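## Task

Place the printed block inside the drawer that stands open, then push that drawer fully closed. No cabinet may end up noticeably moved, the robot must not tip over or finish leaning, and the result has to hold without the robot supporting anything at the end.

## Robot and tools

ROBOT. TidyBot++: a wheeled base 0.54 m long, 0.50 m wide and 0.38 m tall carrying one seven-joint arm with a two-finger gripper. The shoulder sits 0.12 m ahead of the base centre at 0.68 m height. Segments: upper arm 0.42 m, forearm 0.31 m, hand 0.31 m from wrist to the hand point. Cameras: base_camera (pinhole, 644x364) and wrist_camera (fisheye, 644x476, looks along the hand). The arm starts folded, hand pointing down, sticking out up to 0.08 m ahead of the base.

FRAMES. Base frame: origin on the floor below the base centre, x forward, y left, z up. hand_pose is reported in it and marks the midpoint between the finger pads; the hand's z axis runs along the fingers, and the fingers open and close along its y axis. The odometry frame is where the base frame was at scene start; heading is positive to the left, range -3.142 to 3.142.

execute_actions. Argument "actions": a list holding one action, or empty (then it only reports state and images). An action may contain "base", "joints", or both, plus optional "speeds"; its motions begin together. "base" holds exactly one key, and each is a relative offset from where the base last measured itself: translate_m (metres, forward positive, -2 to 2), strafe_m (metres, left positive, -2 to 2), rotate_rad (radians, counter-clockwise from above positive, -6.3 to 6.3). "joints" holds absolute targets by name, in radians: joint_1_rad (any angle, whole arm about vertical; positive is clockwise from above, opposite to rotate_rad), joint_2_rad shoulder -2.249 to 2.249, joint_3_rad any angle, joint_4_rad elbow -2.579 to 2.579, joint_5_rad any angle, joint_6_rad wrist -2.099 to 2.099, joint_7_rad any angle (hand roll; at 1.57 with hand down the fingers open left/right). gripper_pos is a 0 to 1 scale, 0 fully open, 1 fully closed; finger gap is roughly 85 x (1 - gripper_pos) mm. Unbounded joints go the short way, so turn in steps under half a revolution. "speeds" caps top speed for that action only: translate_m and strafe_m 0.05 to 0.5 m/s, rotate_rad 0.1 to 1.57 rad/s (defaults are the maxima). Base moves too long to finish in about 8.7 s at the set speed are refused, as are unknown keys or out-of-range values (nothing moves). "cameras" picks images: list of base_camera, wrist_camera or all; omitted or null gives all, [] gives none.

Arm geometry with joint_1_rad 0, joint_3_rad 3.14, joint_5_rad 0: the arm stays in the base's x-z plane; upper arm tilt from vertical = joint_2_rad, forearm = joint_2_rad - joint_4_rad, hand = that minus joint_6_rad (forward lean positive). Sum length x sin for reach ahead of the shoulder, length x cos for height above it. A downward hand reaches at most about 0.94 m high, and only near the base.

wait: "seconds" 0 to 10; commands nothing, returns state and images.
zoom_image: "camera" (base_camera or wrist_camera) and "region" [x0, y0, x1, y1] in pixels from the top-left, no larger than 504 x 504, on that camera's latest full image.
finished_scene: "scene" integer 1 or 2; ends that scene permanently, reports success, and gives the next task. Only call it once the goal is met and stable.

RESULT LINES. base_status and joint_status tell how each motion of the last accepted action ended: done, off_target (stopped short, may still push), contact_stop or time_out (old target dropped, holds position), not_followed, or limit_stop_at_motor_heat. "joint command not followed" with a "cause:" line means a self-collision check withheld the arm targets (gripper still acts), and they may be retried on later actions. on_its_own lists uncommanded changes. base_odometry counts wheel turns, so slip looks like travel and drift builds up. base_tilt is in degrees, forward and right positive. joint_positions, hand_pose, motor_effort (percent of max, bracket = peak during last action), and Motor temperatures per joint. ARM HIT means the arm struck the base or itself. MOTOR HOT appears from 60 °C; at 75 °C an OVER-TEMPERATURE FAULT lets the arm sag. "pictures" lists camera order of the images. If a call reports a stop, the remaining calls in that reply are skipped.

CAUTIONS. Friction leaves joints a bit off target even when status says done; fix by sending last command plus (wanted minus read). Held loads make the arm sag; never command a joint to its read angle while carrying something. A gripper at 1 reading done means it holds nothing; off_target means something is between the fingers. A base that is blocked keeps shoving until timeout and may still say done. Do not drive while the arm is snagged above about 0.8 m, and avoid sideways pulls on a raised hand: the robot can tip. Driving the arm into things can trip a torque fault (joint_1 to joint_4 limit 104.5 N m, joint_5 to joint_7 51.3 N m), freezing the arm for 10 s. Avoid dropping objects, slamming the drawer, hard collisions, moving cabinets, and leaving the robot propping anything up. Loose objects may occasionally get nudged by outside forces.

Each tool is called after "Emit:" as name([rows], argument=value, ...), one row to a line, values as JSON.

## Session

Emit:
execute_actions(actions=[])

Scene clock: 0.00 s.
Motor temperatures (°C, as the motors report them): [29 23 22 24 29 32 26]
base_odometry: x=+0.000 y=+0.000 heading=+0.000 (m, m, rad; odometry frame)
base_tilt: forward=-0.7 right=-0.4 (deg)
base_status: not commanded
joint_positions: joint_1_rad=+0.022 joint_2_rad=-0.374 joint_3_rad=+3.115 joint_4_rad=-2.505 joint_5_rad=-0.029 joint_6_rad=-0.875 joint_7_rad=+1.590 gripper_pos=+0.000
joint_status: not commanded
motor_effort: joint_1_rad=+0 joint_2_rad=-1 joint_3_rad=+1 joint_4_rad=+16 joint_5_rad=-1 joint_6_rad=+2 joint_7_rad=+0 (%)
hand_pose: x=+0.2737 y=+0.0078 z=+0.5980 quat_wxyz=(-0.006, +0.998, +0.003, +0.068) (m; base frame)
pictures: base_camera, wrist_camera
Images, in order (width x height): base_camera 644x364, wrist_camera 644x476.

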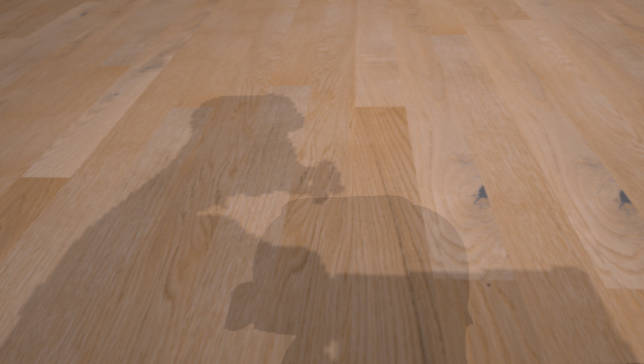

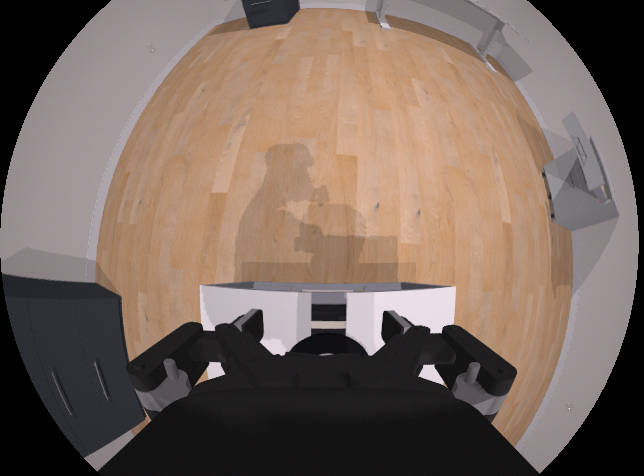

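Emit:
execute_actions([
  {"joints":{"joint_6_rad":0.0,"joint_4_rad":-2.2}},
], cameras=["wrist_camera"])

Emit:
execute_actions([
  {"base":{"rotate_rad":2.2}},
])

Scene clock: 4.93 s.
Motor temperatures (°C, as the motors report them): [29 23 22 24 29 32 26]
base_odometry: x=+0.000 y=+0.000 heading=+0.000 (m, m, rad; odometry frame)
base_tilt: forward=-0.7 right=-0.4 (deg)
base_status: not commanded
joint_positions: joint_1_rad=+0.022 joint_2_rad=-0.374 joint_3_rad=+3.115 joint_4_rad=-2.201 joint_5_rad=-0.029 joint_6_rad=-0.009 joint_7_rad=+1.590 gripper_pos=+0.000
joint_status: all done
motor_effort: joint_1_rad=+0(0) joint_2_rad=-7(7) joint_3_rad=+1(1) joint_4_rad=+23(24) joint_5_rad=+0(1) joint_6_rad=+10(10) joint_7_rad=+0(0) (%)
hand_pose: x=+0.5695 y=+0.0049 z=+0.9123 quat_wxyz=(+0.000, +0.794, +0.001, +0.608) (m; base frame)
pictures: wrist_camera
Images, in order (width x height): wrist_camera 644x476.

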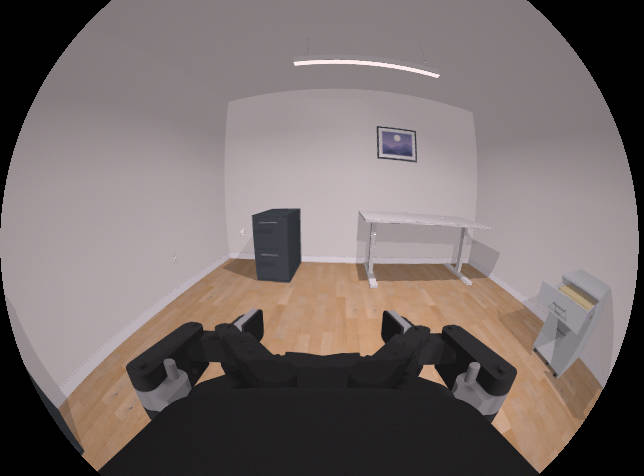

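Scene clock: 7.67 s.
Motor temperatures (°C, as the motors report them): [29 23 22 24 29 32 26]
base_odometry: x=+0.000 y=+0.000 heading=+2.200 (m, m, rad; odometry frame)
base_tilt: forward=-0.7 right=-0.4 (deg)
base_status: done
joint_positions: joint_1_rad=+0.022 joint_2_rad=-0.374 joint_3_rad=+3.115 joint_4_rad=-2.201 joint_5_rad=-0.029 joint_6_rad=-0.009 joint_7_rad=+1.590 gripper_pos=+0.000
joint_status: not commanded
motor_effort: joint_1_rad=+0(1) joint_2_rad=-7(9) joint_3_rad=+1(2) joint_4_rad=+24(23) joint_5_rad=-1(1) joint_6_rad=+9(10) joint_7_rad=+0(0) (%)
hand_pose: x=+0.5695 y=+0.0049 z=+0.9123 quat_wxyz=(+0.000, +0.794, +0.001, +0.608) (m; base frame)
pictures: base_camera, wrist_camera
Images, in order (width x height): base_camera 644x364, wrist_camera 644x476.

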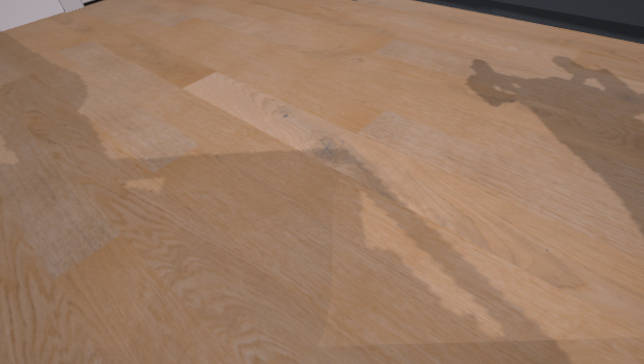

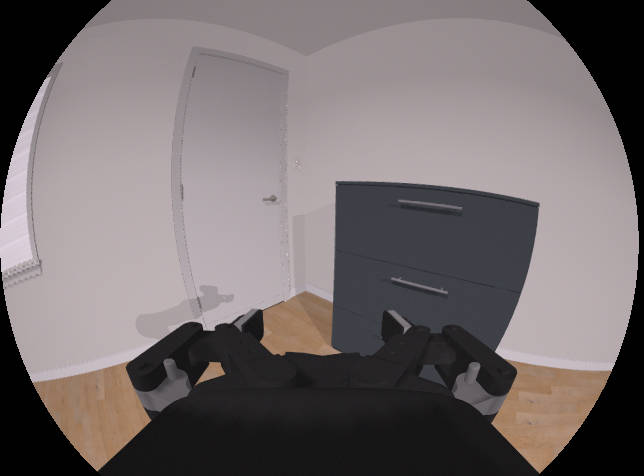

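Emit:
execute_actions([
  {"base":{"rotate_rad":2.6},"joints":{"joint_6_rad":-0.6,"joint_4_rad":-1.9}},
])

Scene clock: 12.50 s.
Motor temperatures (°C, as the motors report them): [29 23 22 24 29 32 26]
base_odometry: x=+0.000 y=+0.000 heading=-1.484 (m, m, rad; odometry frame)
base_tilt: forward=-0.7 right=-0.4 (deg)
base_status: done
joint_positions: joint_1_rad=+0.022 joint_2_rad=-0.374 joint_3_rad=+3.115 joint_4_rad=-1.910 joint_5_rad=-0.029 joint_6_rad=-0.577 joint_7_rad=+1.590 gripper_pos=+0.000
joint_status: all done
motor_effort: joint_1_rad=+0(2) joint_2_rad=-8(9) joint_3_rad=+1(2) joint_4_rad=+24(24) joint_5_rad=-1(1) joint_6_rad=+9(10) joint_7_rad=+0(0) (%)
hand_pose: x=+0.5458 y=+0.0097 z=+0.9240 quat_wxyz=(-0.004, +0.870, +0.005, +0.492) (m; base frame)
pictures: base_camera, wrist_camera
Images, in order (width x height): base_camera 644x364, wrist_camera 644x476.

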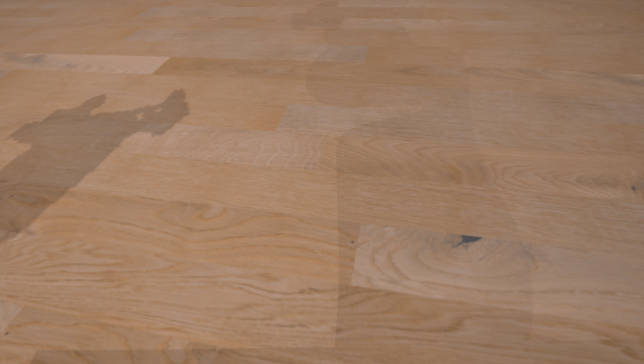

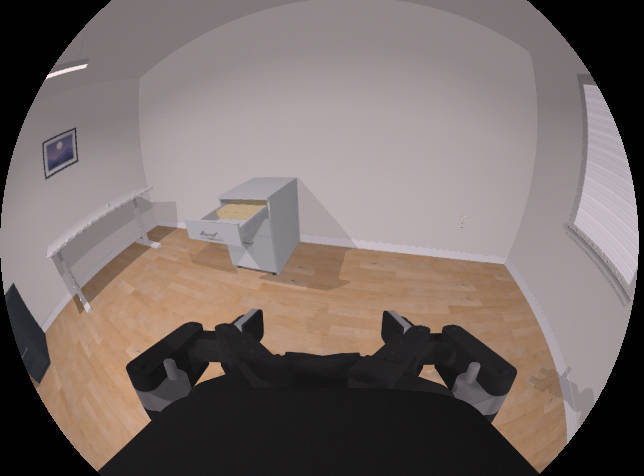

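Emit:
zoom_image(camera="wrist_camera", region=[0,150,320,390])

Region (0, 150, 320, 390) of wrist_camera's 644x476 image, scaled by 1.575; it fills the top 378 rows of this view, and the rest is white.

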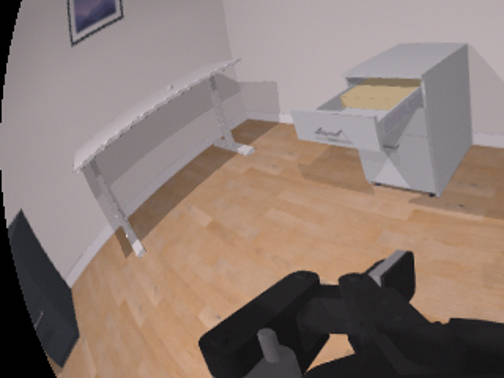

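Emit:
execute_actions([
  {"base":{"strafe_m":1.0},"joints":{"joint_1_rad":-1.5,"joint_2_rad":-0.1,"joint_6_rad":-1.5,"joint_4_rad":-0.7}},
])

Scene clock: 19.47 s.
Motor temperatures (°C, as the motors report them): [29 23 22 24 29 32 26]
base_odometry: x=+0.996 y=+0.088 heading=-1.483 (m, m, rad; odometry frame)
base_tilt: forward=-0.7 right=-0.4 (deg)
base_status: done
joint_positions: joint_1_rad=-1.480 joint_2_rad=-0.098 joint_3_rad=+3.115 joint_4_rad=-0.714 joint_5_rad=-0.029 joint_6_rad=-1.477 joint_7_rad=+1.590 gripper_pos=+0.000
joint_status: all done
motor_effort: joint_1_rad=+0(2) joint_2_rad=-10(14) joint_3_rad=+0(1) joint_4_rad=+16(23) joint_5_rad=-1(2) joint_6_rad=+9(8) joint_7_rad=+0(0) (%)
hand_pose: x=+0.1338 y=+0.4098 z=+1.2019 quat_wxyz=(-0.347, +0.621, +0.603, +0.360) (m; base frame)
pictures: base_camera, wrist_camera
Images, in order (width x height): base_camera 644x364, wrist_camera 644x476.

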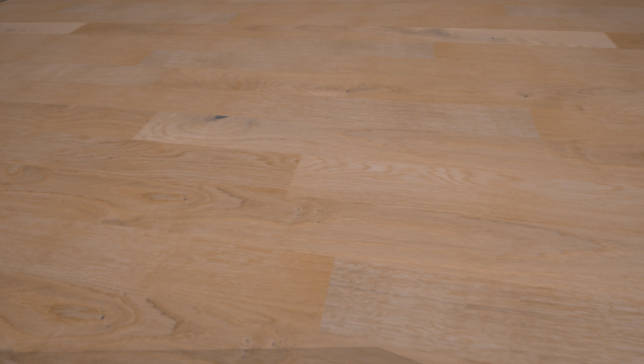

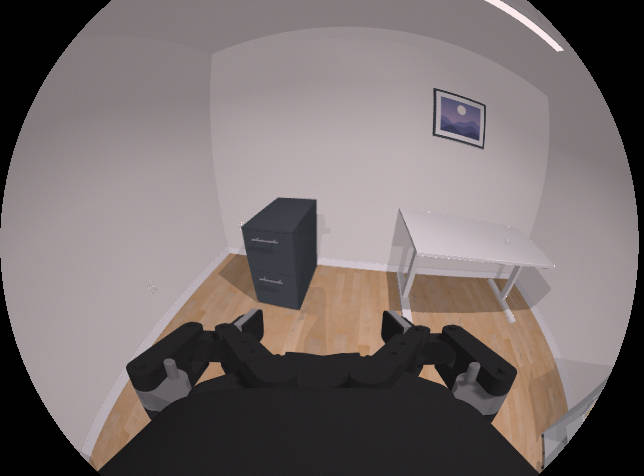

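Not here; look back.

Emit:
execute_actions([
  {"joints":{"joint_1_rad":-4.0,"joint_6_rad":-1.7}},
], cameras=["wrist_camera"])

Scene clock: 25.23 s.
Motor temperatures (°C, as the motors report them): [29 23 22 24 29 32 26]
base_odometry: x=+0.996 y=+0.088 heading=-1.483 (m, m, rad; odometry frame)
base_tilt: forward=-0.7 right=-0.4 (deg)
base_status: not commanded
joint_positions: joint_1_rad=-3.979 joint_2_rad=-0.098 joint_3_rad=+3.115 joint_4_rad=-0.714 joint_5_rad=-0.029 joint_6_rad=-1.677 joint_7_rad=+1.590 gripper_pos=+0.000
joint_status: all done
motor_effort: joint_1_rad=+0(0) joint_2_rad=-10(12) joint_3_rad=+1(1) joint_4_rad=+16(17) joint_5_rad=-1(1) joint_6_rad=+8(8) joint_7_rad=+0(0) (%)
hand_pose: x=-0.1148 y=-0.2917 z=+1.1514 quat_wxyz=(-0.371, -0.397, +0.820, -0.179) (m; base frame)
pictures: wrist_camera
Images, in order (width x height): wrist_camera 644x476.

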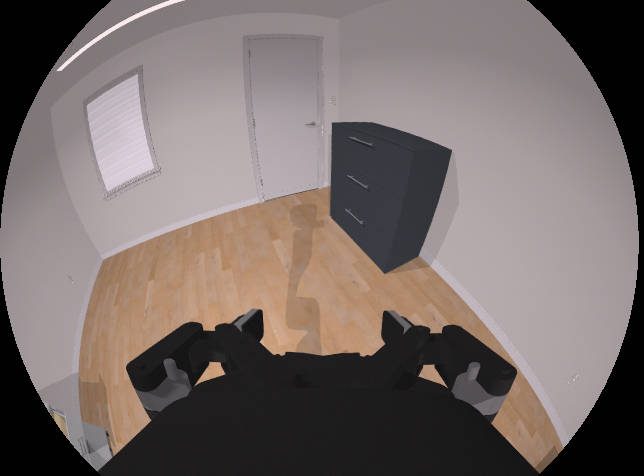

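Emit:
execute_actions([
  {"base":{"translate_m":0.6},"joints":{"joint_1_rad":-6.6,"joint_6_rad":-1.9}},
])

Scene clock: 30.43 s.
Motor temperatures (°C, as the motors report them): [29 23 22 24 29 32 26]
base_odometry: x=+1.049 y=-0.510 heading=-1.483 (m, m, rad; odometry frame)
base_tilt: forward=-0.7 right=-0.4 (deg)
base_status: done
joint_positions: joint_1_rad=-6.579 joint_2_rad=-0.096 joint_3_rad=+3.115 joint_4_rad=-0.713 joint_5_rad=-0.029 joint_6_rad=-1.877 joint_7_rad=+1.590 gripper_pos=+0.000
joint_status: all done
motor_effort: joint_1_rad=+0(1) joint_2_rad=-9(14) joint_3_rad=+1(1) joint_4_rad=+15(17) joint_5_rad=-1(2) joint_6_rad=+6(7) joint_7_rad=+0(0) (%)
hand_pose: x=+0.4274 y=+0.1147 z=+1.1088 quat_wxyz=(+0.058, -0.933, -0.170, -0.313) (m; base frame)
pictures: base_camera, wrist_camera
Images, in order (width x height): base_camera 644x364, wrist_camera 644x476.

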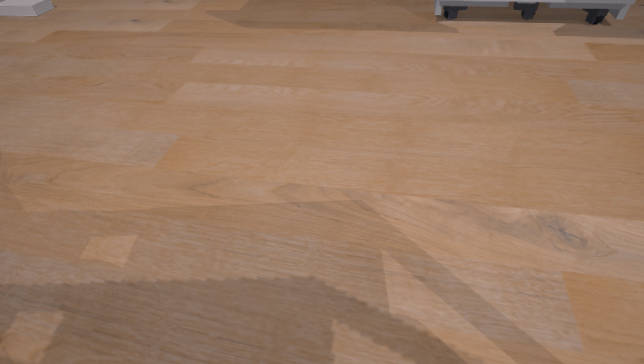

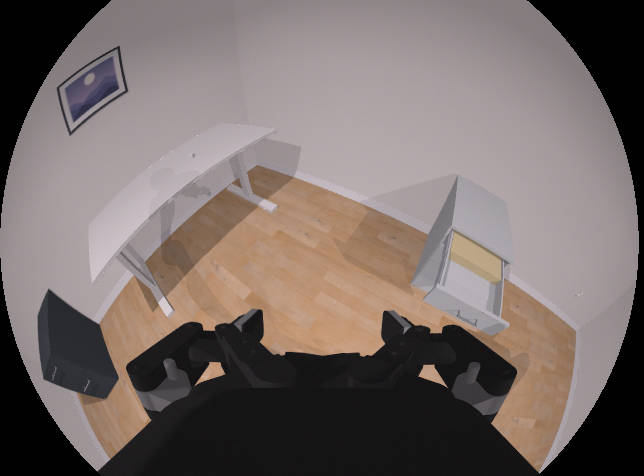

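Emit:
execute_actions([
  {"base":{"rotate_rad":1.47},"joints":{"joint_1_rad":-0.02,"joint_2_rad":0.1,"joint_4_rad":-0.9,"joint_6_rad":-1.9}},
], cameras=[])

Emit:
execute_actions([
  {"base":{"translate_m":0.5}},
], cameras=["wrist_camera"])

Emit:
execute_actions([
  {"base":{"strafe_m":-0.8}},
])

Scene clock: 36.70 s.
Motor temperatures (°C, as the motors report them): [29 23 22 24 29 32 26]
base_odometry: x=+1.049 y=-0.510 heading=-0.013 (m, m, rad; odometry frame)
base_tilt: forward=-0.7 right=-0.4 (deg)
base_status: done
joint_positions: joint_1_rad=-6.314 joint_2_rad=+0.111 joint_3_rad=+3.114 joint_4_rad=-0.897 joint_5_rad=-0.029 joint_6_rad=-1.877 joint_7_rad=+1.590 gripper_pos=+0.000
joint_status: all done
motor_effort: joint_1_rad=-1(3) joint_2_rad=-20(27) joint_3_rad=+0(2) joint_4_rad=+17(20) joint_5_rad=-1(2) joint_6_rad=+3(7) joint_7_rad=+0(0) (%)
hand_pose: x=+0.5086 y=+0.0320 z=+0.9668 quat_wxyz=(+0.017, -0.991, -0.045, -0.128) (m; base frame)
pictures: none
No camera images: the call's "cameras" was empty. Leave "cameras" out to get every camera's image.

Scene clock: 39.17 s.
Motor temperatures (°C, as the motors report them): [29 23 22 24 29 32 26]
base_odometry: x=+1.549 y=-0.516 heading=-0.013 (m, m, rad; odometry frame)
base_tilt: forward=-0.7 right=-0.4 (deg)
base_status: done
joint_positions: joint_1_rad=-6.314 joint_2_rad=+0.107 joint_3_rad=+3.114 joint_4_rad=-0.897 joint_5_rad=-0.029 joint_6_rad=-1.881 joint_7_rad=+1.590 gripper_pos=+0.000
joint_status: not commanded
motor_effort: joint_1_rad=+0(0) joint_2_rad=-20(24) joint_3_rad=+0(0) joint_4_rad=+17(19) joint_5_rad=-1(1) joint_6_rad=+3(4) joint_7_rad=+0(0) (%)
hand_pose: x=+0.5064 y=+0.0319 z=+0.9680 quat_wxyz=(+0.017, -0.991, -0.045, -0.128) (m; base frame)
pictures: wrist_camera
Images, in order (width x height): wrist_camera 644x476.

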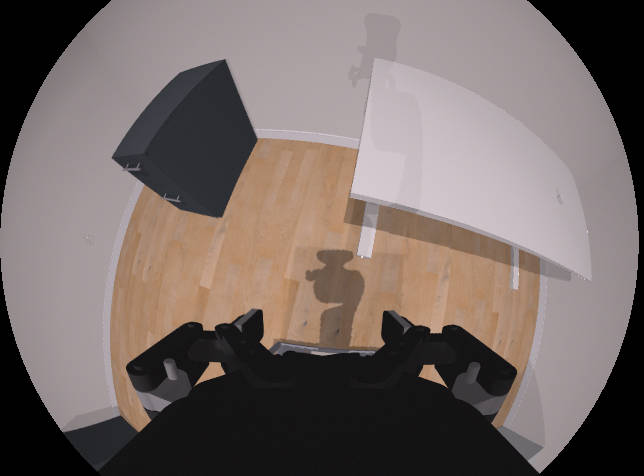

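Scene clock: 42.13 s.
Motor temperatures (°C, as the motors report them): [29 23 22 24 29 32 26]
base_odometry: x=+1.539 y=-1.316 heading=-0.013 (m, m, rad; odometry frame)
base_tilt: forward=-0.7 right=-0.4 (deg)
base_status: done
joint_positions: joint_1_rad=-6.314 joint_2_rad=+0.107 joint_3_rad=+3.114 joint_4_rad=-0.897 joint_5_rad=-0.029 joint_6_rad=-1.881 joint_7_rad=+1.590 gripper_pos=+0.000
joint_status: not commanded
motor_effort: joint_1_rad=-1(2) joint_2_rad=-20(21) joint_3_rad=+0(1) joint_4_rad=+18(18) joint_5_rad=-1(2) joint_6_rad=+3(4) joint_7_rad=+0(0) (%)
hand_pose: x=+0.5064 y=+0.0317 z=+0.9681 quat_wxyz=(+0.017, -0.991, -0.045, -0.128) (m; base frame)
pictures: base_camera, wrist_camera
Images, in order (width x height): base_camera 644x364, wrist_camera 644x476.

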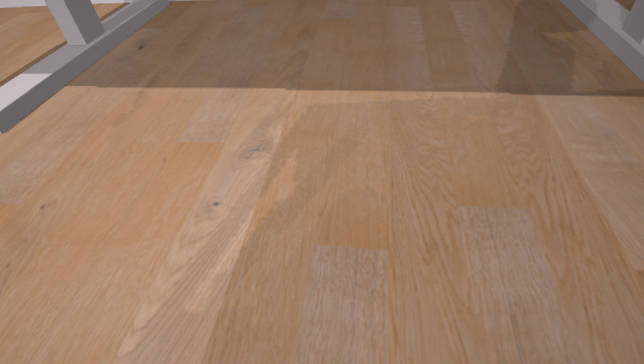

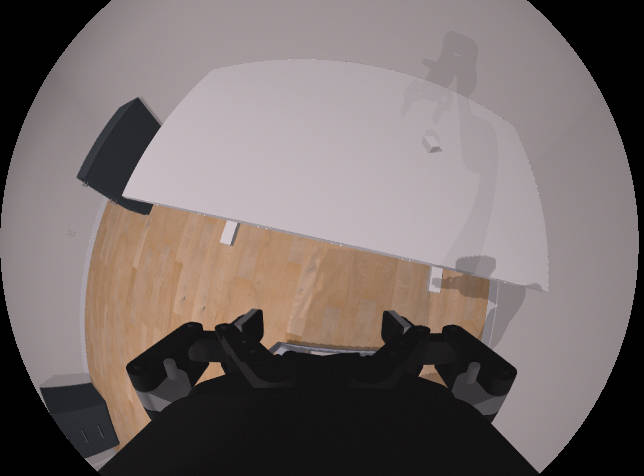

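Emit:
execute_actions([
  {"base":{"rotate_rad":-0.27},"joints":{"joint_1_rad":0.03,"joint_3_rad":3.16,"joint_5_rad":0.03,"joint_2_rad":0.35,"joint_4_rad":-0.85,"joint_6_rad":-1.8}},
], cameras=[])

Emit:
execute_actions([
  {"base":{"translate_m":0.3}},
])

Scene clock: 47.30 s.
Motor temperatures (°C, as the motors report them): [29 23 22 24 29 32 26]
base_odometry: x=+1.539 y=-1.316 heading=-0.283 (m, m, rad; odometry frame)
base_tilt: forward=-0.7 right=-0.4 (deg)
base_status: done
joint_positions: joint_1_rad=-6.261 joint_2_rad=+0.356 joint_3_rad=+3.151 joint_4_rad=-0.863 joint_5_rad=+0.012 joint_6_rad=-1.819 joint_7_rad=+1.590 gripper_pos=+0.000
joint_status: all done
motor_effort: joint_1_rad=+0(3) joint_2_rad=-30(35) joint_3_rad=+0(1) joint_4_rad=+18(19) joint_5_rad=+0(2) joint_6_rad=+2(3) joint_7_rad=+0(0) (%)
hand_pose: x=+0.5928 y=-0.0165 z=+0.8748 quat_wxyz=(-0.009, -0.999, +0.008, -0.051) (m; base frame)
pictures: none
No camera images: the call's "cameras" was empty. Leave "cameras" out to get every camera's image.

Scene clock: 49.20 s.
Motor temperatures (°C, as the motors report them): [29 23 22 24 29 32 26]
base_odometry: x=+1.827 y=-1.400 heading=-0.283 (m, m, rad; odometry frame)
base_tilt: forward=-0.7 right=-0.4 (deg)
base_status: done
joint_positions: joint_1_rad=-6.261 joint_2_rad=+0.356 joint_3_rad=+3.151 joint_4_rad=-0.861 joint_5_rad=+0.012 joint_6_rad=-1.818 joint_7_rad=+1.590 gripper_pos=+0.000
joint_status: not commanded
motor_effort: joint_1_rad=+0(0) joint_2_rad=-29(33) joint_3_rad=+0(0) joint_4_rad=+18(20) joint_5_rad=+0(0) joint_6_rad=+2(2) joint_7_rad=+0(0) (%)
hand_pose: x=+0.5936 y=-0.0165 z=+0.8753 quat_wxyz=(-0.009, -0.999, +0.008, -0.053) (m; base frame)
pictures: base_camera, wrist_camera
Images, in order (width x height): base_camera 644x364, wrist_camera 644x476.

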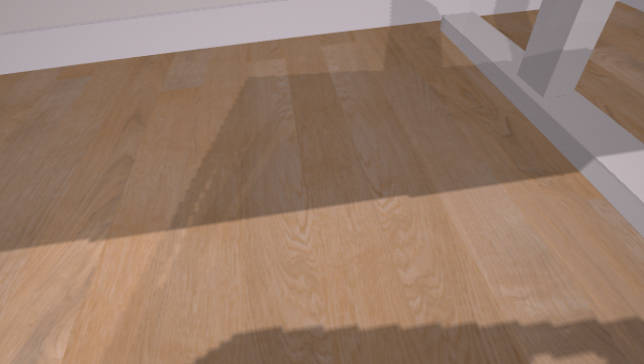

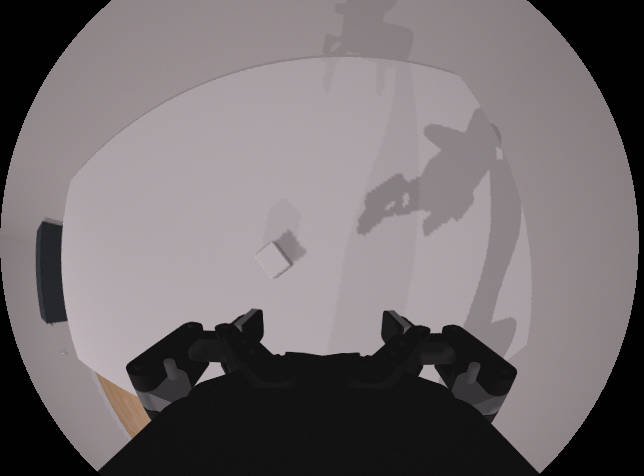

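Emit:
execute_actions([
  {"joints":{"joint_1_rad":-0.105,"joint_7_rad":0.81,"joint_2_rad":0.51,"joint_4_rad":-0.835,"joint_6_rad":-1.76}},
], cameras=["wrist_camera"])

Scene clock: 56.57 s.
Motor temperatures (°C, as the motors report them): [29 23 22 24 29 32 26]
base_odometry: x=+1.827 y=-1.400 heading=-0.283 (m, m, rad; odometry frame)
base_tilt: forward=-0.7 right=-0.4 (deg)
base_status: not commanded
joint_positions: joint_1_rad=-6.374 joint_2_rad=+0.515 joint_3_rad=+3.151 joint_4_rad=-0.848 joint_5_rad=+0.012 joint_6_rad=-1.781 joint_7_rad=+0.813 gripper_pos=+0.000
joint_status: all done
motor_effort: joint_1_rad=+0(1) joint_2_rad=-35(39) joint_3_rad=+0(0) joint_4_rad=+18(19) joint_5_rad=+0(0) joint_6_rad=+1(2) joint_7_rad=+0(0) (%)
hand_pose: x=+0.6316 y=+0.0409 z=+0.8017 quat_wxyz=(-0.008, -0.943, +0.332, -0.003) (m; base frame)
pictures: wrist_camera
Images, in order (width x height): wrist_camera 644x476.

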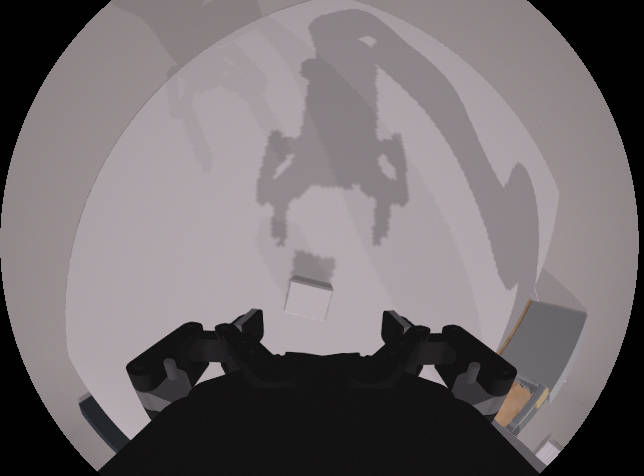

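Emit:
execute_actions([
  {"joints":{"joint_1_rad":-0.125,"joint_7_rad":0.62,"joint_2_rad":0.515,"joint_4_rad":-0.985,"joint_6_rad":-1.62}},
], cameras=["wrist_camera"])

Scene clock: 60.23 s.
Motor temperatures (°C, as the motors report them): [29 23 22 24 29 32 26]
base_odometry: x=+1.827 y=-1.400 heading=-0.283 (m, m, rad; odometry frame)
base_tilt: forward=-0.7 right=-0.4 (deg)
base_status: not commanded
joint_positions: joint_1_rad=-6.386 joint_2_rad=+0.516 joint_3_rad=+3.151 joint_4_rad=-0.976 joint_5_rad=+0.012 joint_6_rad=-1.641 joint_7_rad=+0.639 gripper_pos=+0.000
joint_status: all done
motor_effort: joint_1_rad=+0(1) joint_2_rad=-35(38) joint_3_rad=+0(0) joint_4_rad=+18(19) joint_5_rad=+0(0) joint_6_rad=+1(1) joint_7_rad=+0(1) (%)
hand_pose: x=+0.6403 y=+0.0478 z=+0.7612 quat_wxyz=(-0.005, -0.913, +0.407, -0.008) (m; base frame)
pictures: wrist_camera
Images, in order (width x height): wrist_camera 644x476.

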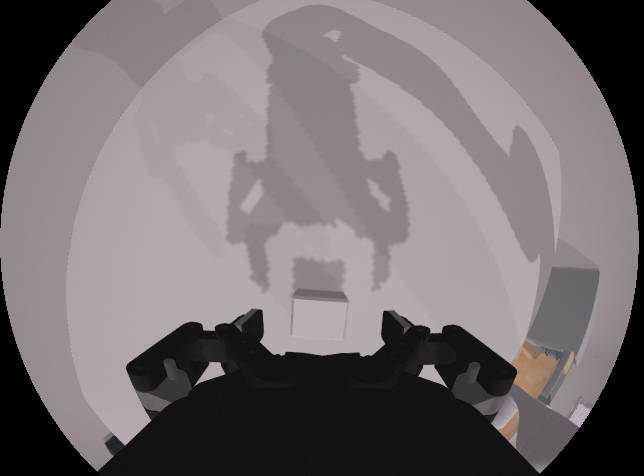

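Emit:
execute_actions([
  {"joints":{"joint_4_rad":-1.05,"joint_6_rad":-1.555}},
], cameras=["wrist_camera"])

Emit:
execute_actions([
  {"joints":{"gripper_pos":1}},
], cameras=["wrist_camera"])

Scene clock: 64.27 s.
Motor temperatures (°C, as the motors report them): [29 24 22 24 29 32 26]
base_odometry: x=+1.827 y=-1.400 heading=-0.283 (m, m, rad; odometry frame)
base_tilt: forward=-0.7 right=-0.4 (deg)
base_status: not commanded
joint_positions: joint_1_rad=-6.386 joint_2_rad=+0.517 joint_3_rad=+3.151 joint_4_rad=-1.042 joint_5_rad=+0.012 joint_6_rad=-1.576 joint_7_rad=+0.639 gripper_pos=+0.000
joint_status: all done
motor_effort: joint_1_rad=+0(0) joint_2_rad=-36(38) joint_3_rad=+0(0) joint_4_rad=+19(19) joint_5_rad=+0(0) joint_6_rad=+1(1) joint_7_rad=+0(0) (%)
hand_pose: x=+0.6413 y=+0.0478 z=+0.7403 quat_wxyz=(-0.005, -0.914, +0.406, -0.007) (m; base frame)
pictures: wrist_camera
Images, in order (width x height): wrist_camera 644x476.

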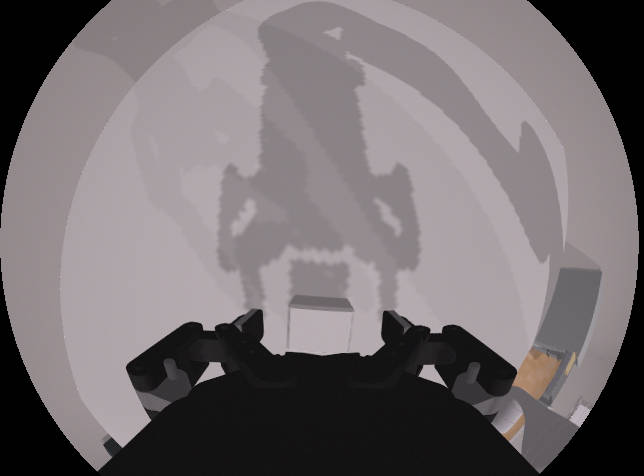

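Scene clock: 65.37 s.
Motor temperatures (°C, as the motors report them): [29 24 22 24 29 32 26]
base_odometry: x=+1.827 y=-1.400 heading=-0.283 (m, m, rad; odometry frame)
base_tilt: forward=-0.7 right=-0.4 (deg)
base_status: not commanded
joint_positions: joint_1_rad=-6.387 joint_2_rad=+0.507 joint_3_rad=+3.151 joint_4_rad=-1.041 joint_5_rad=+0.012 joint_6_rad=-1.573 joint_7_rad=+0.639 gripper_pos=+0.585
joint_status: gripper_pos off_target (ended at +0.585, target +1.000)
motor_effort: joint_1_rad=+0(1) joint_2_rad=-34(36) joint_3_rad=+0(1) joint_4_rad=+18(19) joint_5_rad=+0(1) joint_6_rad=+1(1) joint_7_rad=+0(0) (%)
hand_pose: x=+0.6420 y=+0.0484 z=+0.7456 quat_wxyz=(-0.002, -0.914, +0.406, -0.013) (m; base frame)
pictures: wrist_camera
Images, in order (width x height): wrist_camera 644x476.

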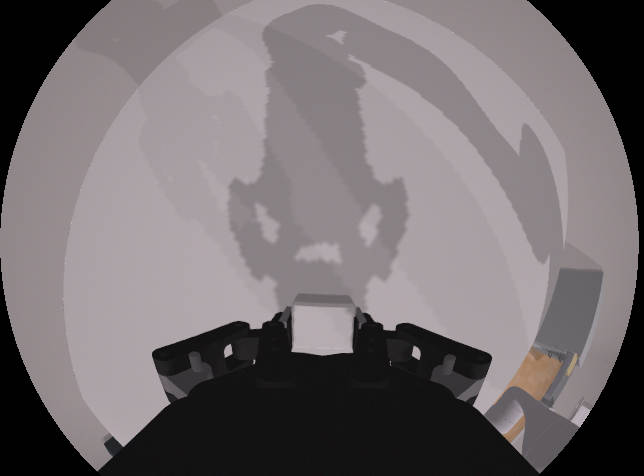

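Emit:
execute_actions([
  {"joints":{"joint_2_rad":0.2,"joint_6_rad":-1.8,"joint_7_rad":1.57}},
], cameras=[])

Emit:
execute_actions([
  {"base":{"strafe_m":0.33}},
], cameras=[])

Emit:
execute_actions([
  {"base":{"translate_m":-1.17},"joints":{"joint_1_rad":0.03}},
], cameras=[])

Emit:
execute_actions([
  {"base":{"rotate_rad":-1.44},"joints":{"joint_2_rad":0.4,"joint_6_rad":-1.68}},
])

Scene clock: 75.33 s.
Motor temperatures (°C, as the motors report them): [29 24 22 24 29 32 26]
base_odometry: x=+1.827 y=-1.400 heading=-0.283 (m, m, rad; odometry frame)
base_tilt: forward=-0.7 right=-0.4 (deg)
base_status: not commanded
joint_positions: joint_1_rad=-6.387 joint_2_rad=+0.195 joint_3_rad=+3.151 joint_4_rad=-1.044 joint_5_rad=+0.012 joint_6_rad=-1.782 joint_7_rad=+1.557 gripper_pos=+0.585
joint_status: all done
motor_effort: joint_1_rad=+0(0) joint_2_rad=-25(39) joint_3_rad=+0(0) joint_4_rad=+18(20) joint_5_rad=-1(0) joint_6_rad=+2(3) joint_7_rad=+0(0) (%)
hand_pose: x=+0.5338 y=+0.0377 z=+0.8880 quat_wxyz=(-0.003, -0.997, -0.039, -0.061) (m; base frame)
pictures: none
No camera images: the call's "cameras" was empty. Leave "cameras" out to get every camera's image.

Scene clock: 77.33 s.
Motor temperatures (°C, as the motors report them): [29 24 22 24 29 32 26]
base_odometry: x=+1.920 y=-1.083 heading=-0.283 (m, m, rad; odometry frame)
base_tilt: forward=-0.7 right=-0.4 (deg)
base_status: done
joint_positions: joint_1_rad=-6.398 joint_2_rad=+0.195 joint_3_rad=+3.151 joint_4_rad=-1.044 joint_5_rad=+0.013 joint_6_rad=-1.782 joint_7_rad=+1.557 gripper_pos=+0.585
joint_status: not commanded
motor_effort: joint_1_rad=+0(2) joint_2_rad=-25(25) joint_3_rad=+0(1) joint_4_rad=+18(19) joint_5_rad=+0(0) joint_6_rad=+2(2) joint_7_rad=+0(0) (%)
hand_pose: x=+0.5333 y=+0.0419 z=+0.8880 quat_wxyz=(-0.003, -0.997, -0.044, -0.061) (m; base frame)
pictures: none
No camera images: the call's "cameras" was empty. Leave "cameras" out to get every camera's image.

Scene clock: 81.03 s.
Motor temperatures (°C, as the motors report them): [29 24 22 24 29 32 26]
base_odometry: x=+0.796 y=-0.756 heading=-0.283 (m, m, rad; odometry frame)
base_tilt: forward=-0.7 right=-0.4 (deg)
base_status: done
joint_positions: joint_1_rad=-6.267 joint_2_rad=+0.198 joint_3_rad=+3.151 joint_4_rad=-1.044 joint_5_rad=+0.013 joint_6_rad=-1.783 joint_7_rad=+1.557 gripper_pos=+0.585
joint_status: all done
motor_effort: joint_1_rad=+0(1) joint_2_rad=-24(27) joint_3_rad=+0(1) joint_4_rad=+19(19) joint_5_rad=+0(0) joint_6_rad=+2(3) joint_7_rad=+0(0) (%)
hand_pose: x=+0.5355 y=-0.0129 z=+0.8868 quat_wxyz=(-0.007, -0.998, +0.022, -0.058) (m; base frame)
pictures: none
No camera images: the call's "cameras" was empty. Leave "cameras" out to get every camera's image.

Scene clock: 83.30 s.
Motor temperatures (°C, as the motors report them): [29 24 22 24 29 32 26]
base_odometry: x=+0.796 y=-0.756 heading=-1.723 (m, m, rad; odometry frame)
base_tilt: forward=-0.7 right=-0.4 (deg)
base_status: done
joint_positions: joint_1_rad=-6.246 joint_2_rad=+0.415 joint_3_rad=+3.159 joint_4_rad=-1.044 joint_5_rad=+0.014 joint_6_rad=-1.691 joint_7_rad=+1.557 gripper_pos=+0.585
joint_status: all done
motor_effort: joint_1_rad=-1(5) joint_2_rad=-33(40) joint_3_rad=+0(2) joint_4_rad=+19(19) joint_5_rad=+0(1) joint_6_rad=+1(1) joint_7_rad=+0(0) (%)
hand_pose: x=+0.5979 y=-0.0275 z=+0.7907 quat_wxyz=(-0.011, -0.999, +0.034, +0.004) (m; base frame)
pictures: base_camera, wrist_camera
Images, in order (width x height): base_camera 644x364, wrist_camera 644x476.

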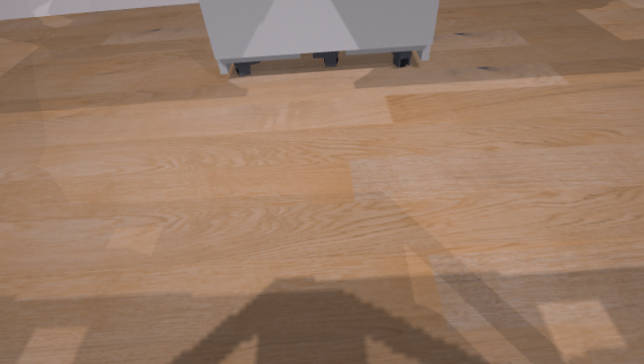

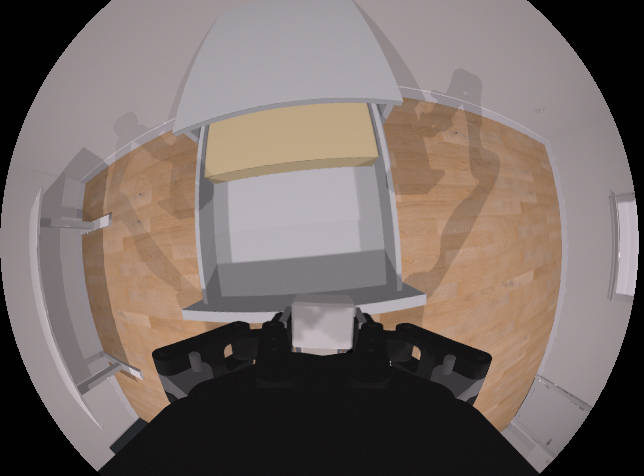

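Emit:
execute_actions([
  {"base":{"rotate_rad":0.1},"joints":{"joint_1_rad":0.1,"joint_7_rad":1.67,"joint_2_rad":0.615,"joint_4_rad":-1.385,"joint_6_rad":-1.12}},
])

Scene clock: 87.50 s.
Motor temperatures (°C, as the motors report them): [29 24 22 24 29 32 26]
base_odometry: x=+0.796 y=-0.756 heading=-1.623 (m, m, rad; odometry frame)
base_tilt: forward=-0.7 right=-0.4 (deg)
base_status: done
joint_positions: joint_1_rad=-6.201 joint_2_rad=+0.620 joint_3_rad=+3.155 joint_4_rad=-1.382 joint_5_rad=+0.014 joint_6_rad=-1.140 joint_7_rad=+1.648 gripper_pos=+0.585
joint_status: all done
motor_effort: joint_1_rad=+0(4) joint_2_rad=-38(41) joint_3_rad=+0(2) joint_4_rad=+17(19) joint_5_rad=+0(1) joint_6_rad=+1(0) joint_7_rad=+0(0) (%)
hand_pose: x=+0.6466 y=-0.0525 z=+0.5816 quat_wxyz=(-0.010, -1.000, +0.005, +0.001) (m; base frame)
pictures: base_camera, wrist_camera
Images, in order (width x height): base_camera 644x364, wrist_camera 644x476.

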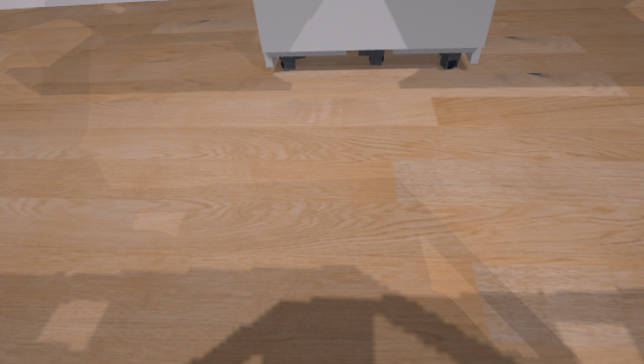

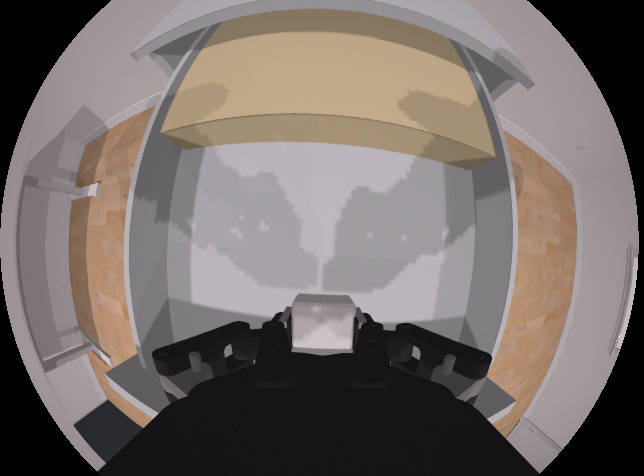

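Emit:
execute_actions([
  {"joints":{"joint_2_rad":0.68,"joint_6_rad":-1.055}},
], cameras=["wrist_camera"])

Scene clock: 91.77 s.
Motor temperatures (°C, as the motors report them): [29 24 22 24 29 32 26]
base_odometry: x=+0.796 y=-0.756 heading=-1.623 (m, m, rad; odometry frame)
base_tilt: forward=-0.7 right=-0.4 (deg)
base_status: not commanded
joint_positions: joint_1_rad=-6.201 joint_2_rad=+0.679 joint_3_rad=+3.155 joint_4_rad=-1.382 joint_5_rad=+0.014 joint_6_rad=-1.074 joint_7_rad=+1.648 gripper_pos=+0.585
joint_status: all done
motor_effort: joint_1_rad=+0(0) joint_2_rad=-39(41) joint_3_rad=+0(0) joint_4_rad=+17(17) joint_5_rad=+0(0) joint_6_rad=+1(2) joint_7_rad=+0(0) (%)
hand_pose: x=+0.6602 y=-0.0537 z=+0.5503 quat_wxyz=(-0.011, -1.000, +0.004, -0.003) (m; base frame)
pictures: wrist_camera
Images, in order (width x height): wrist_camera 644x476.

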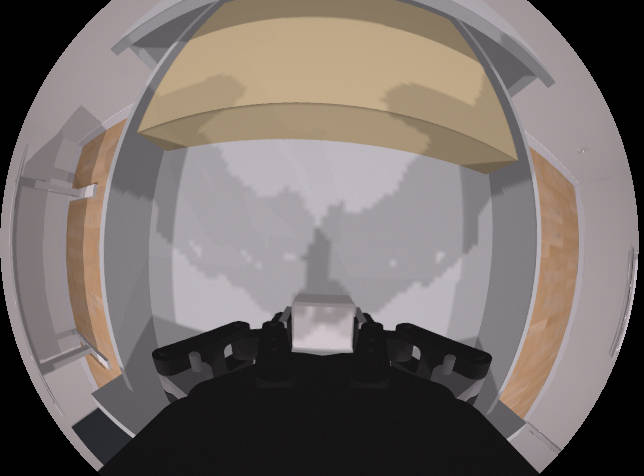

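Emit:
execute_actions([
  {"joints":{"joint_2_rad":0.695,"gripper_pos":0.3}},
], cameras=[])

Emit:
execute_actions([
  {"joints":{"joint_2_rad":0.224}},
], cameras=[])

Emit:
execute_actions([
  {"base":{"translate_m":-0.2},"joints":{"gripper_pos":1,"joint_4_rad":-1.7,"joint_6_rad":-0.6}},
], cameras=[])

Emit:
execute_actions([
  {"base":{"strafe_m":-0.07},"joints":{"joint_1_rad":-0.02,"joint_7_rad":1.57,"joint_4_rad":-2.4,"joint_6_rad":0.33}},
])

Scene clock: 98.93 s.
Motor temperatures (°C, as the motors report them): [29 24 22 24 29 32 26]
base_odometry: x=+0.796 y=-0.756 heading=-1.623 (m, m, rad; odometry frame)
base_tilt: forward=-0.7 right=-0.4 (deg)
base_status: not commanded
joint_positions: joint_1_rad=-6.201 joint_2_rad=+0.687 joint_3_rad=+3.155 joint_4_rad=-1.382 joint_5_rad=+0.014 joint_6_rad=-1.074 joint_7_rad=+1.648 gripper_pos=+0.300
joint_status: all done
motor_effort: joint_1_rad=+0(0) joint_2_rad=-39(40) joint_3_rad=+0(0) joint_4_rad=+17(16) joint_5_rad=-1(0) joint_6_rad=+1(1) joint_7_rad=+0(0) (%)
hand_pose: x=+0.6592 y=-0.0536 z=+0.5459 quat_wxyz=(-0.010, -1.000, +0.004, +0.001) (m; base frame)
pictures: none
No camera images: the call's "cameras" was empty. Leave "cameras" out to get every camera's image.

Scene clock: 100.73 s.
Motor temperatures (°C, as the motors report them): [29 24 22 24 29 32 26]
base_odometry: x=+0.796 y=-0.756 heading=-1.623 (m, m, rad; odometry frame)
base_tilt: forward=-0.7 right=-0.4 (deg)
base_status: not commanded
joint_positions: joint_1_rad=-6.201 joint_2_rad=+0.221 joint_3_rad=+3.155 joint_4_rad=-1.382 joint_5_rad=+0.014 joint_6_rad=-1.074 joint_7_rad=+1.648 gripper_pos=+0.300
joint_status: all done
motor_effort: joint_1_rad=+0(0) joint_2_rad=-28(42) joint_3_rad=+0(0) joint_4_rad=+22(21) joint_5_rad=+0(0) joint_6_rad=+5(5) joint_7_rad=+0(0) (%)
hand_pose: x=+0.6624 y=-0.0539 z=+0.8040 quat_wxyz=(-0.028, -0.973, +0.006, -0.229) (m; base frame)
pictures: none
No camera images: the call's "cameras" was empty. Leave "cameras" out to get every camera's image.

Scene clock: 102.37 s.
Motor temperatures (°C, as the motors report them): [29 24 22 24 29 32 26]
base_odometry: x=+0.807 y=-0.556 heading=-1.624 (m, m, rad; odometry frame)
base_tilt: forward=-0.7 right=-0.4 (deg)
base_status: done
joint_positions: joint_1_rad=-6.201 joint_2_rad=+0.222 joint_3_rad=+3.155 joint_4_rad=-1.694 joint_5_rad=+0.014 joint_6_rad=-0.623 joint_7_rad=+1.648 gripper_pos=+0.999
joint_status: all done
motor_effort: joint_1_rad=+0(0) joint_2_rad=-28(32) joint_3_rad=+0(0) joint_4_rad=+21(22) joint_5_rad=+0(0) joint_6_rad=+6(7) joint_7_rad=+0(0) (%)
hand_pose: x=+0.6816 y=-0.0547 z=+0.7295 quat_wxyz=(-0.033, -0.955, +0.004, -0.295) (m; base frame)
pictures: none
No camera images: the call's "cameras" was empty. Leave "cameras" out to get every camera's image.

Scene clock: 104.33 s.
Motor temperatures (°C, as the motors report them): [29 24 22 24 29 32 26]
base_odometry: x=+0.736 y=-0.553 heading=-1.624 (m, m, rad; odometry frame)
base_tilt: forward=-0.7 right=-0.4 (deg)
base_status: done
joint_positions: joint_1_rad=-6.280 joint_2_rad=+0.222 joint_3_rad=+3.158 joint_4_rad=-2.388 joint_5_rad=+0.014 joint_6_rad=+0.308 joint_7_rad=+1.592 gripper_pos=+0.999
joint_status: all done
motor_effort: joint_1_rad=+0(3) joint_2_rad=-21(27) joint_3_rad=+0(2) joint_4_rad=+14(21) joint_5_rad=-1(0) joint_6_rad=+8(7) joint_7_rad=+0(0) (%)
hand_pose: x=+0.6027 y=-0.0065 z=+0.6132 quat_wxyz=(-0.011, -0.913, -0.009, -0.407) (m; base frame)
pictures: base_camera, wrist_camera
Images, in order (width x height): base_camera 644x364, wrist_camera 644x476.

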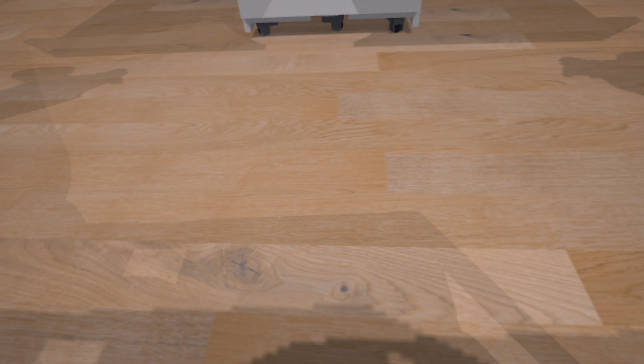

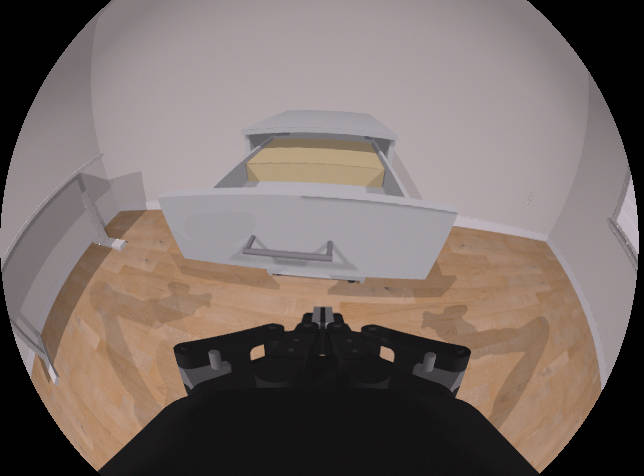

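Emit:
execute_actions([
  {"base":{"translate_m":0.38},"speeds":{"translate_m":0.1}},
])

Scene clock: 110.60 s.
Motor temperatures (°C, as the motors report them): [29 24 22 24 29 32 26]
base_odometry: x=+0.716 y=-0.932 heading=-1.624 (m, m, rad; odometry frame)
base_tilt: forward=-0.7 right=-0.4 (deg)
base_status: done
joint_positions: joint_1_rad=-6.282 joint_2_rad=+0.223 joint_3_rad=+3.158 joint_4_rad=-2.410 joint_5_rad=+0.014 joint_6_rad=+0.308 joint_7_rad=+1.592 gripper_pos=+0.999
joint_status: not commanded
motor_effort: joint_1_rad=+0(2) joint_2_rad=-20(23) joint_3_rad=+0(1) joint_4_rad=+15(21) joint_5_rad=-1(0) joint_6_rad=+8(13) joint_7_rad=+0(0) (%)
hand_pose: x=+0.5922 y=-0.0057 z=+0.6043 quat_wxyz=(-0.010, -0.918, -0.010, -0.397) (m; base frame)
pictures: base_camera, wrist_camera
Images, in order (width x height): base_camera 644x364, wrist_camera 644x476.

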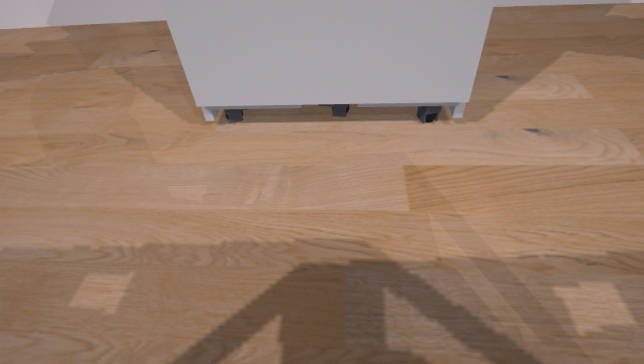

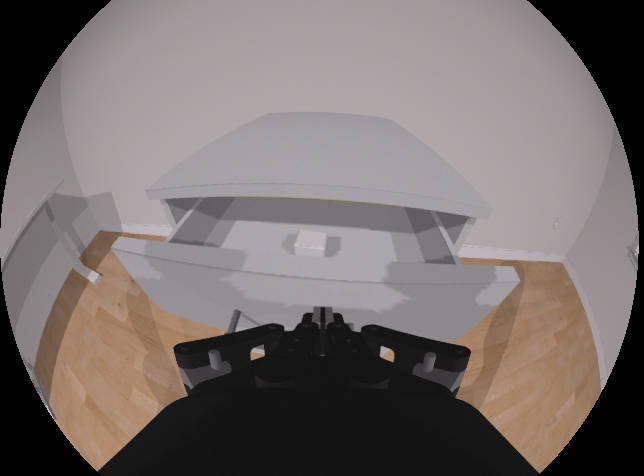

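Emit:
execute_actions([
  {"base":{"translate_m":0.085},"speeds":{"translate_m":0.06}},
])

Scene clock: 113.70 s.
Motor temperatures (°C, as the motors report them): [29 24 22 24 29 32 26]
base_odometry: x=+0.711 y=-1.017 heading=-1.624 (m, m, rad; odometry frame)
base_tilt: forward=-0.7 right=-0.4 (deg)
base_status: done
joint_positions: joint_1_rad=-6.282 joint_2_rad=+0.223 joint_3_rad=+3.158 joint_4_rad=-2.409 joint_5_rad=+0.014 joint_6_rad=+0.308 joint_7_rad=+1.592 gripper_pos=+0.999
joint_status: not commanded
motor_effort: joint_1_rad=+0(1) joint_2_rad=-21(22) joint_3_rad=+0(1) joint_4_rad=+14(19) joint_5_rad=-1(0) joint_6_rad=+8(12) joint_7_rad=+0(0) (%)
hand_pose: x=+0.5928 y=-0.0055 z=+0.6050 quat_wxyz=(-0.010, -0.917, -0.010, -0.398) (m; base frame)
pictures: base_camera, wrist_camera
Images, in order (width x height): base_camera 644x364, wrist_camera 644x476.

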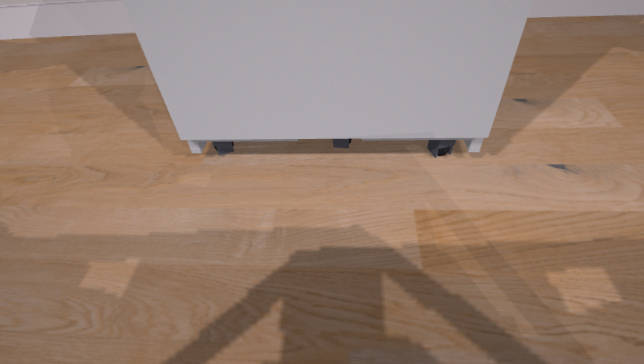

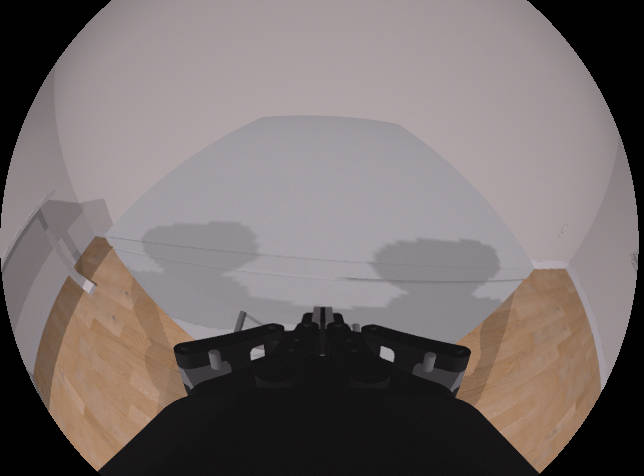

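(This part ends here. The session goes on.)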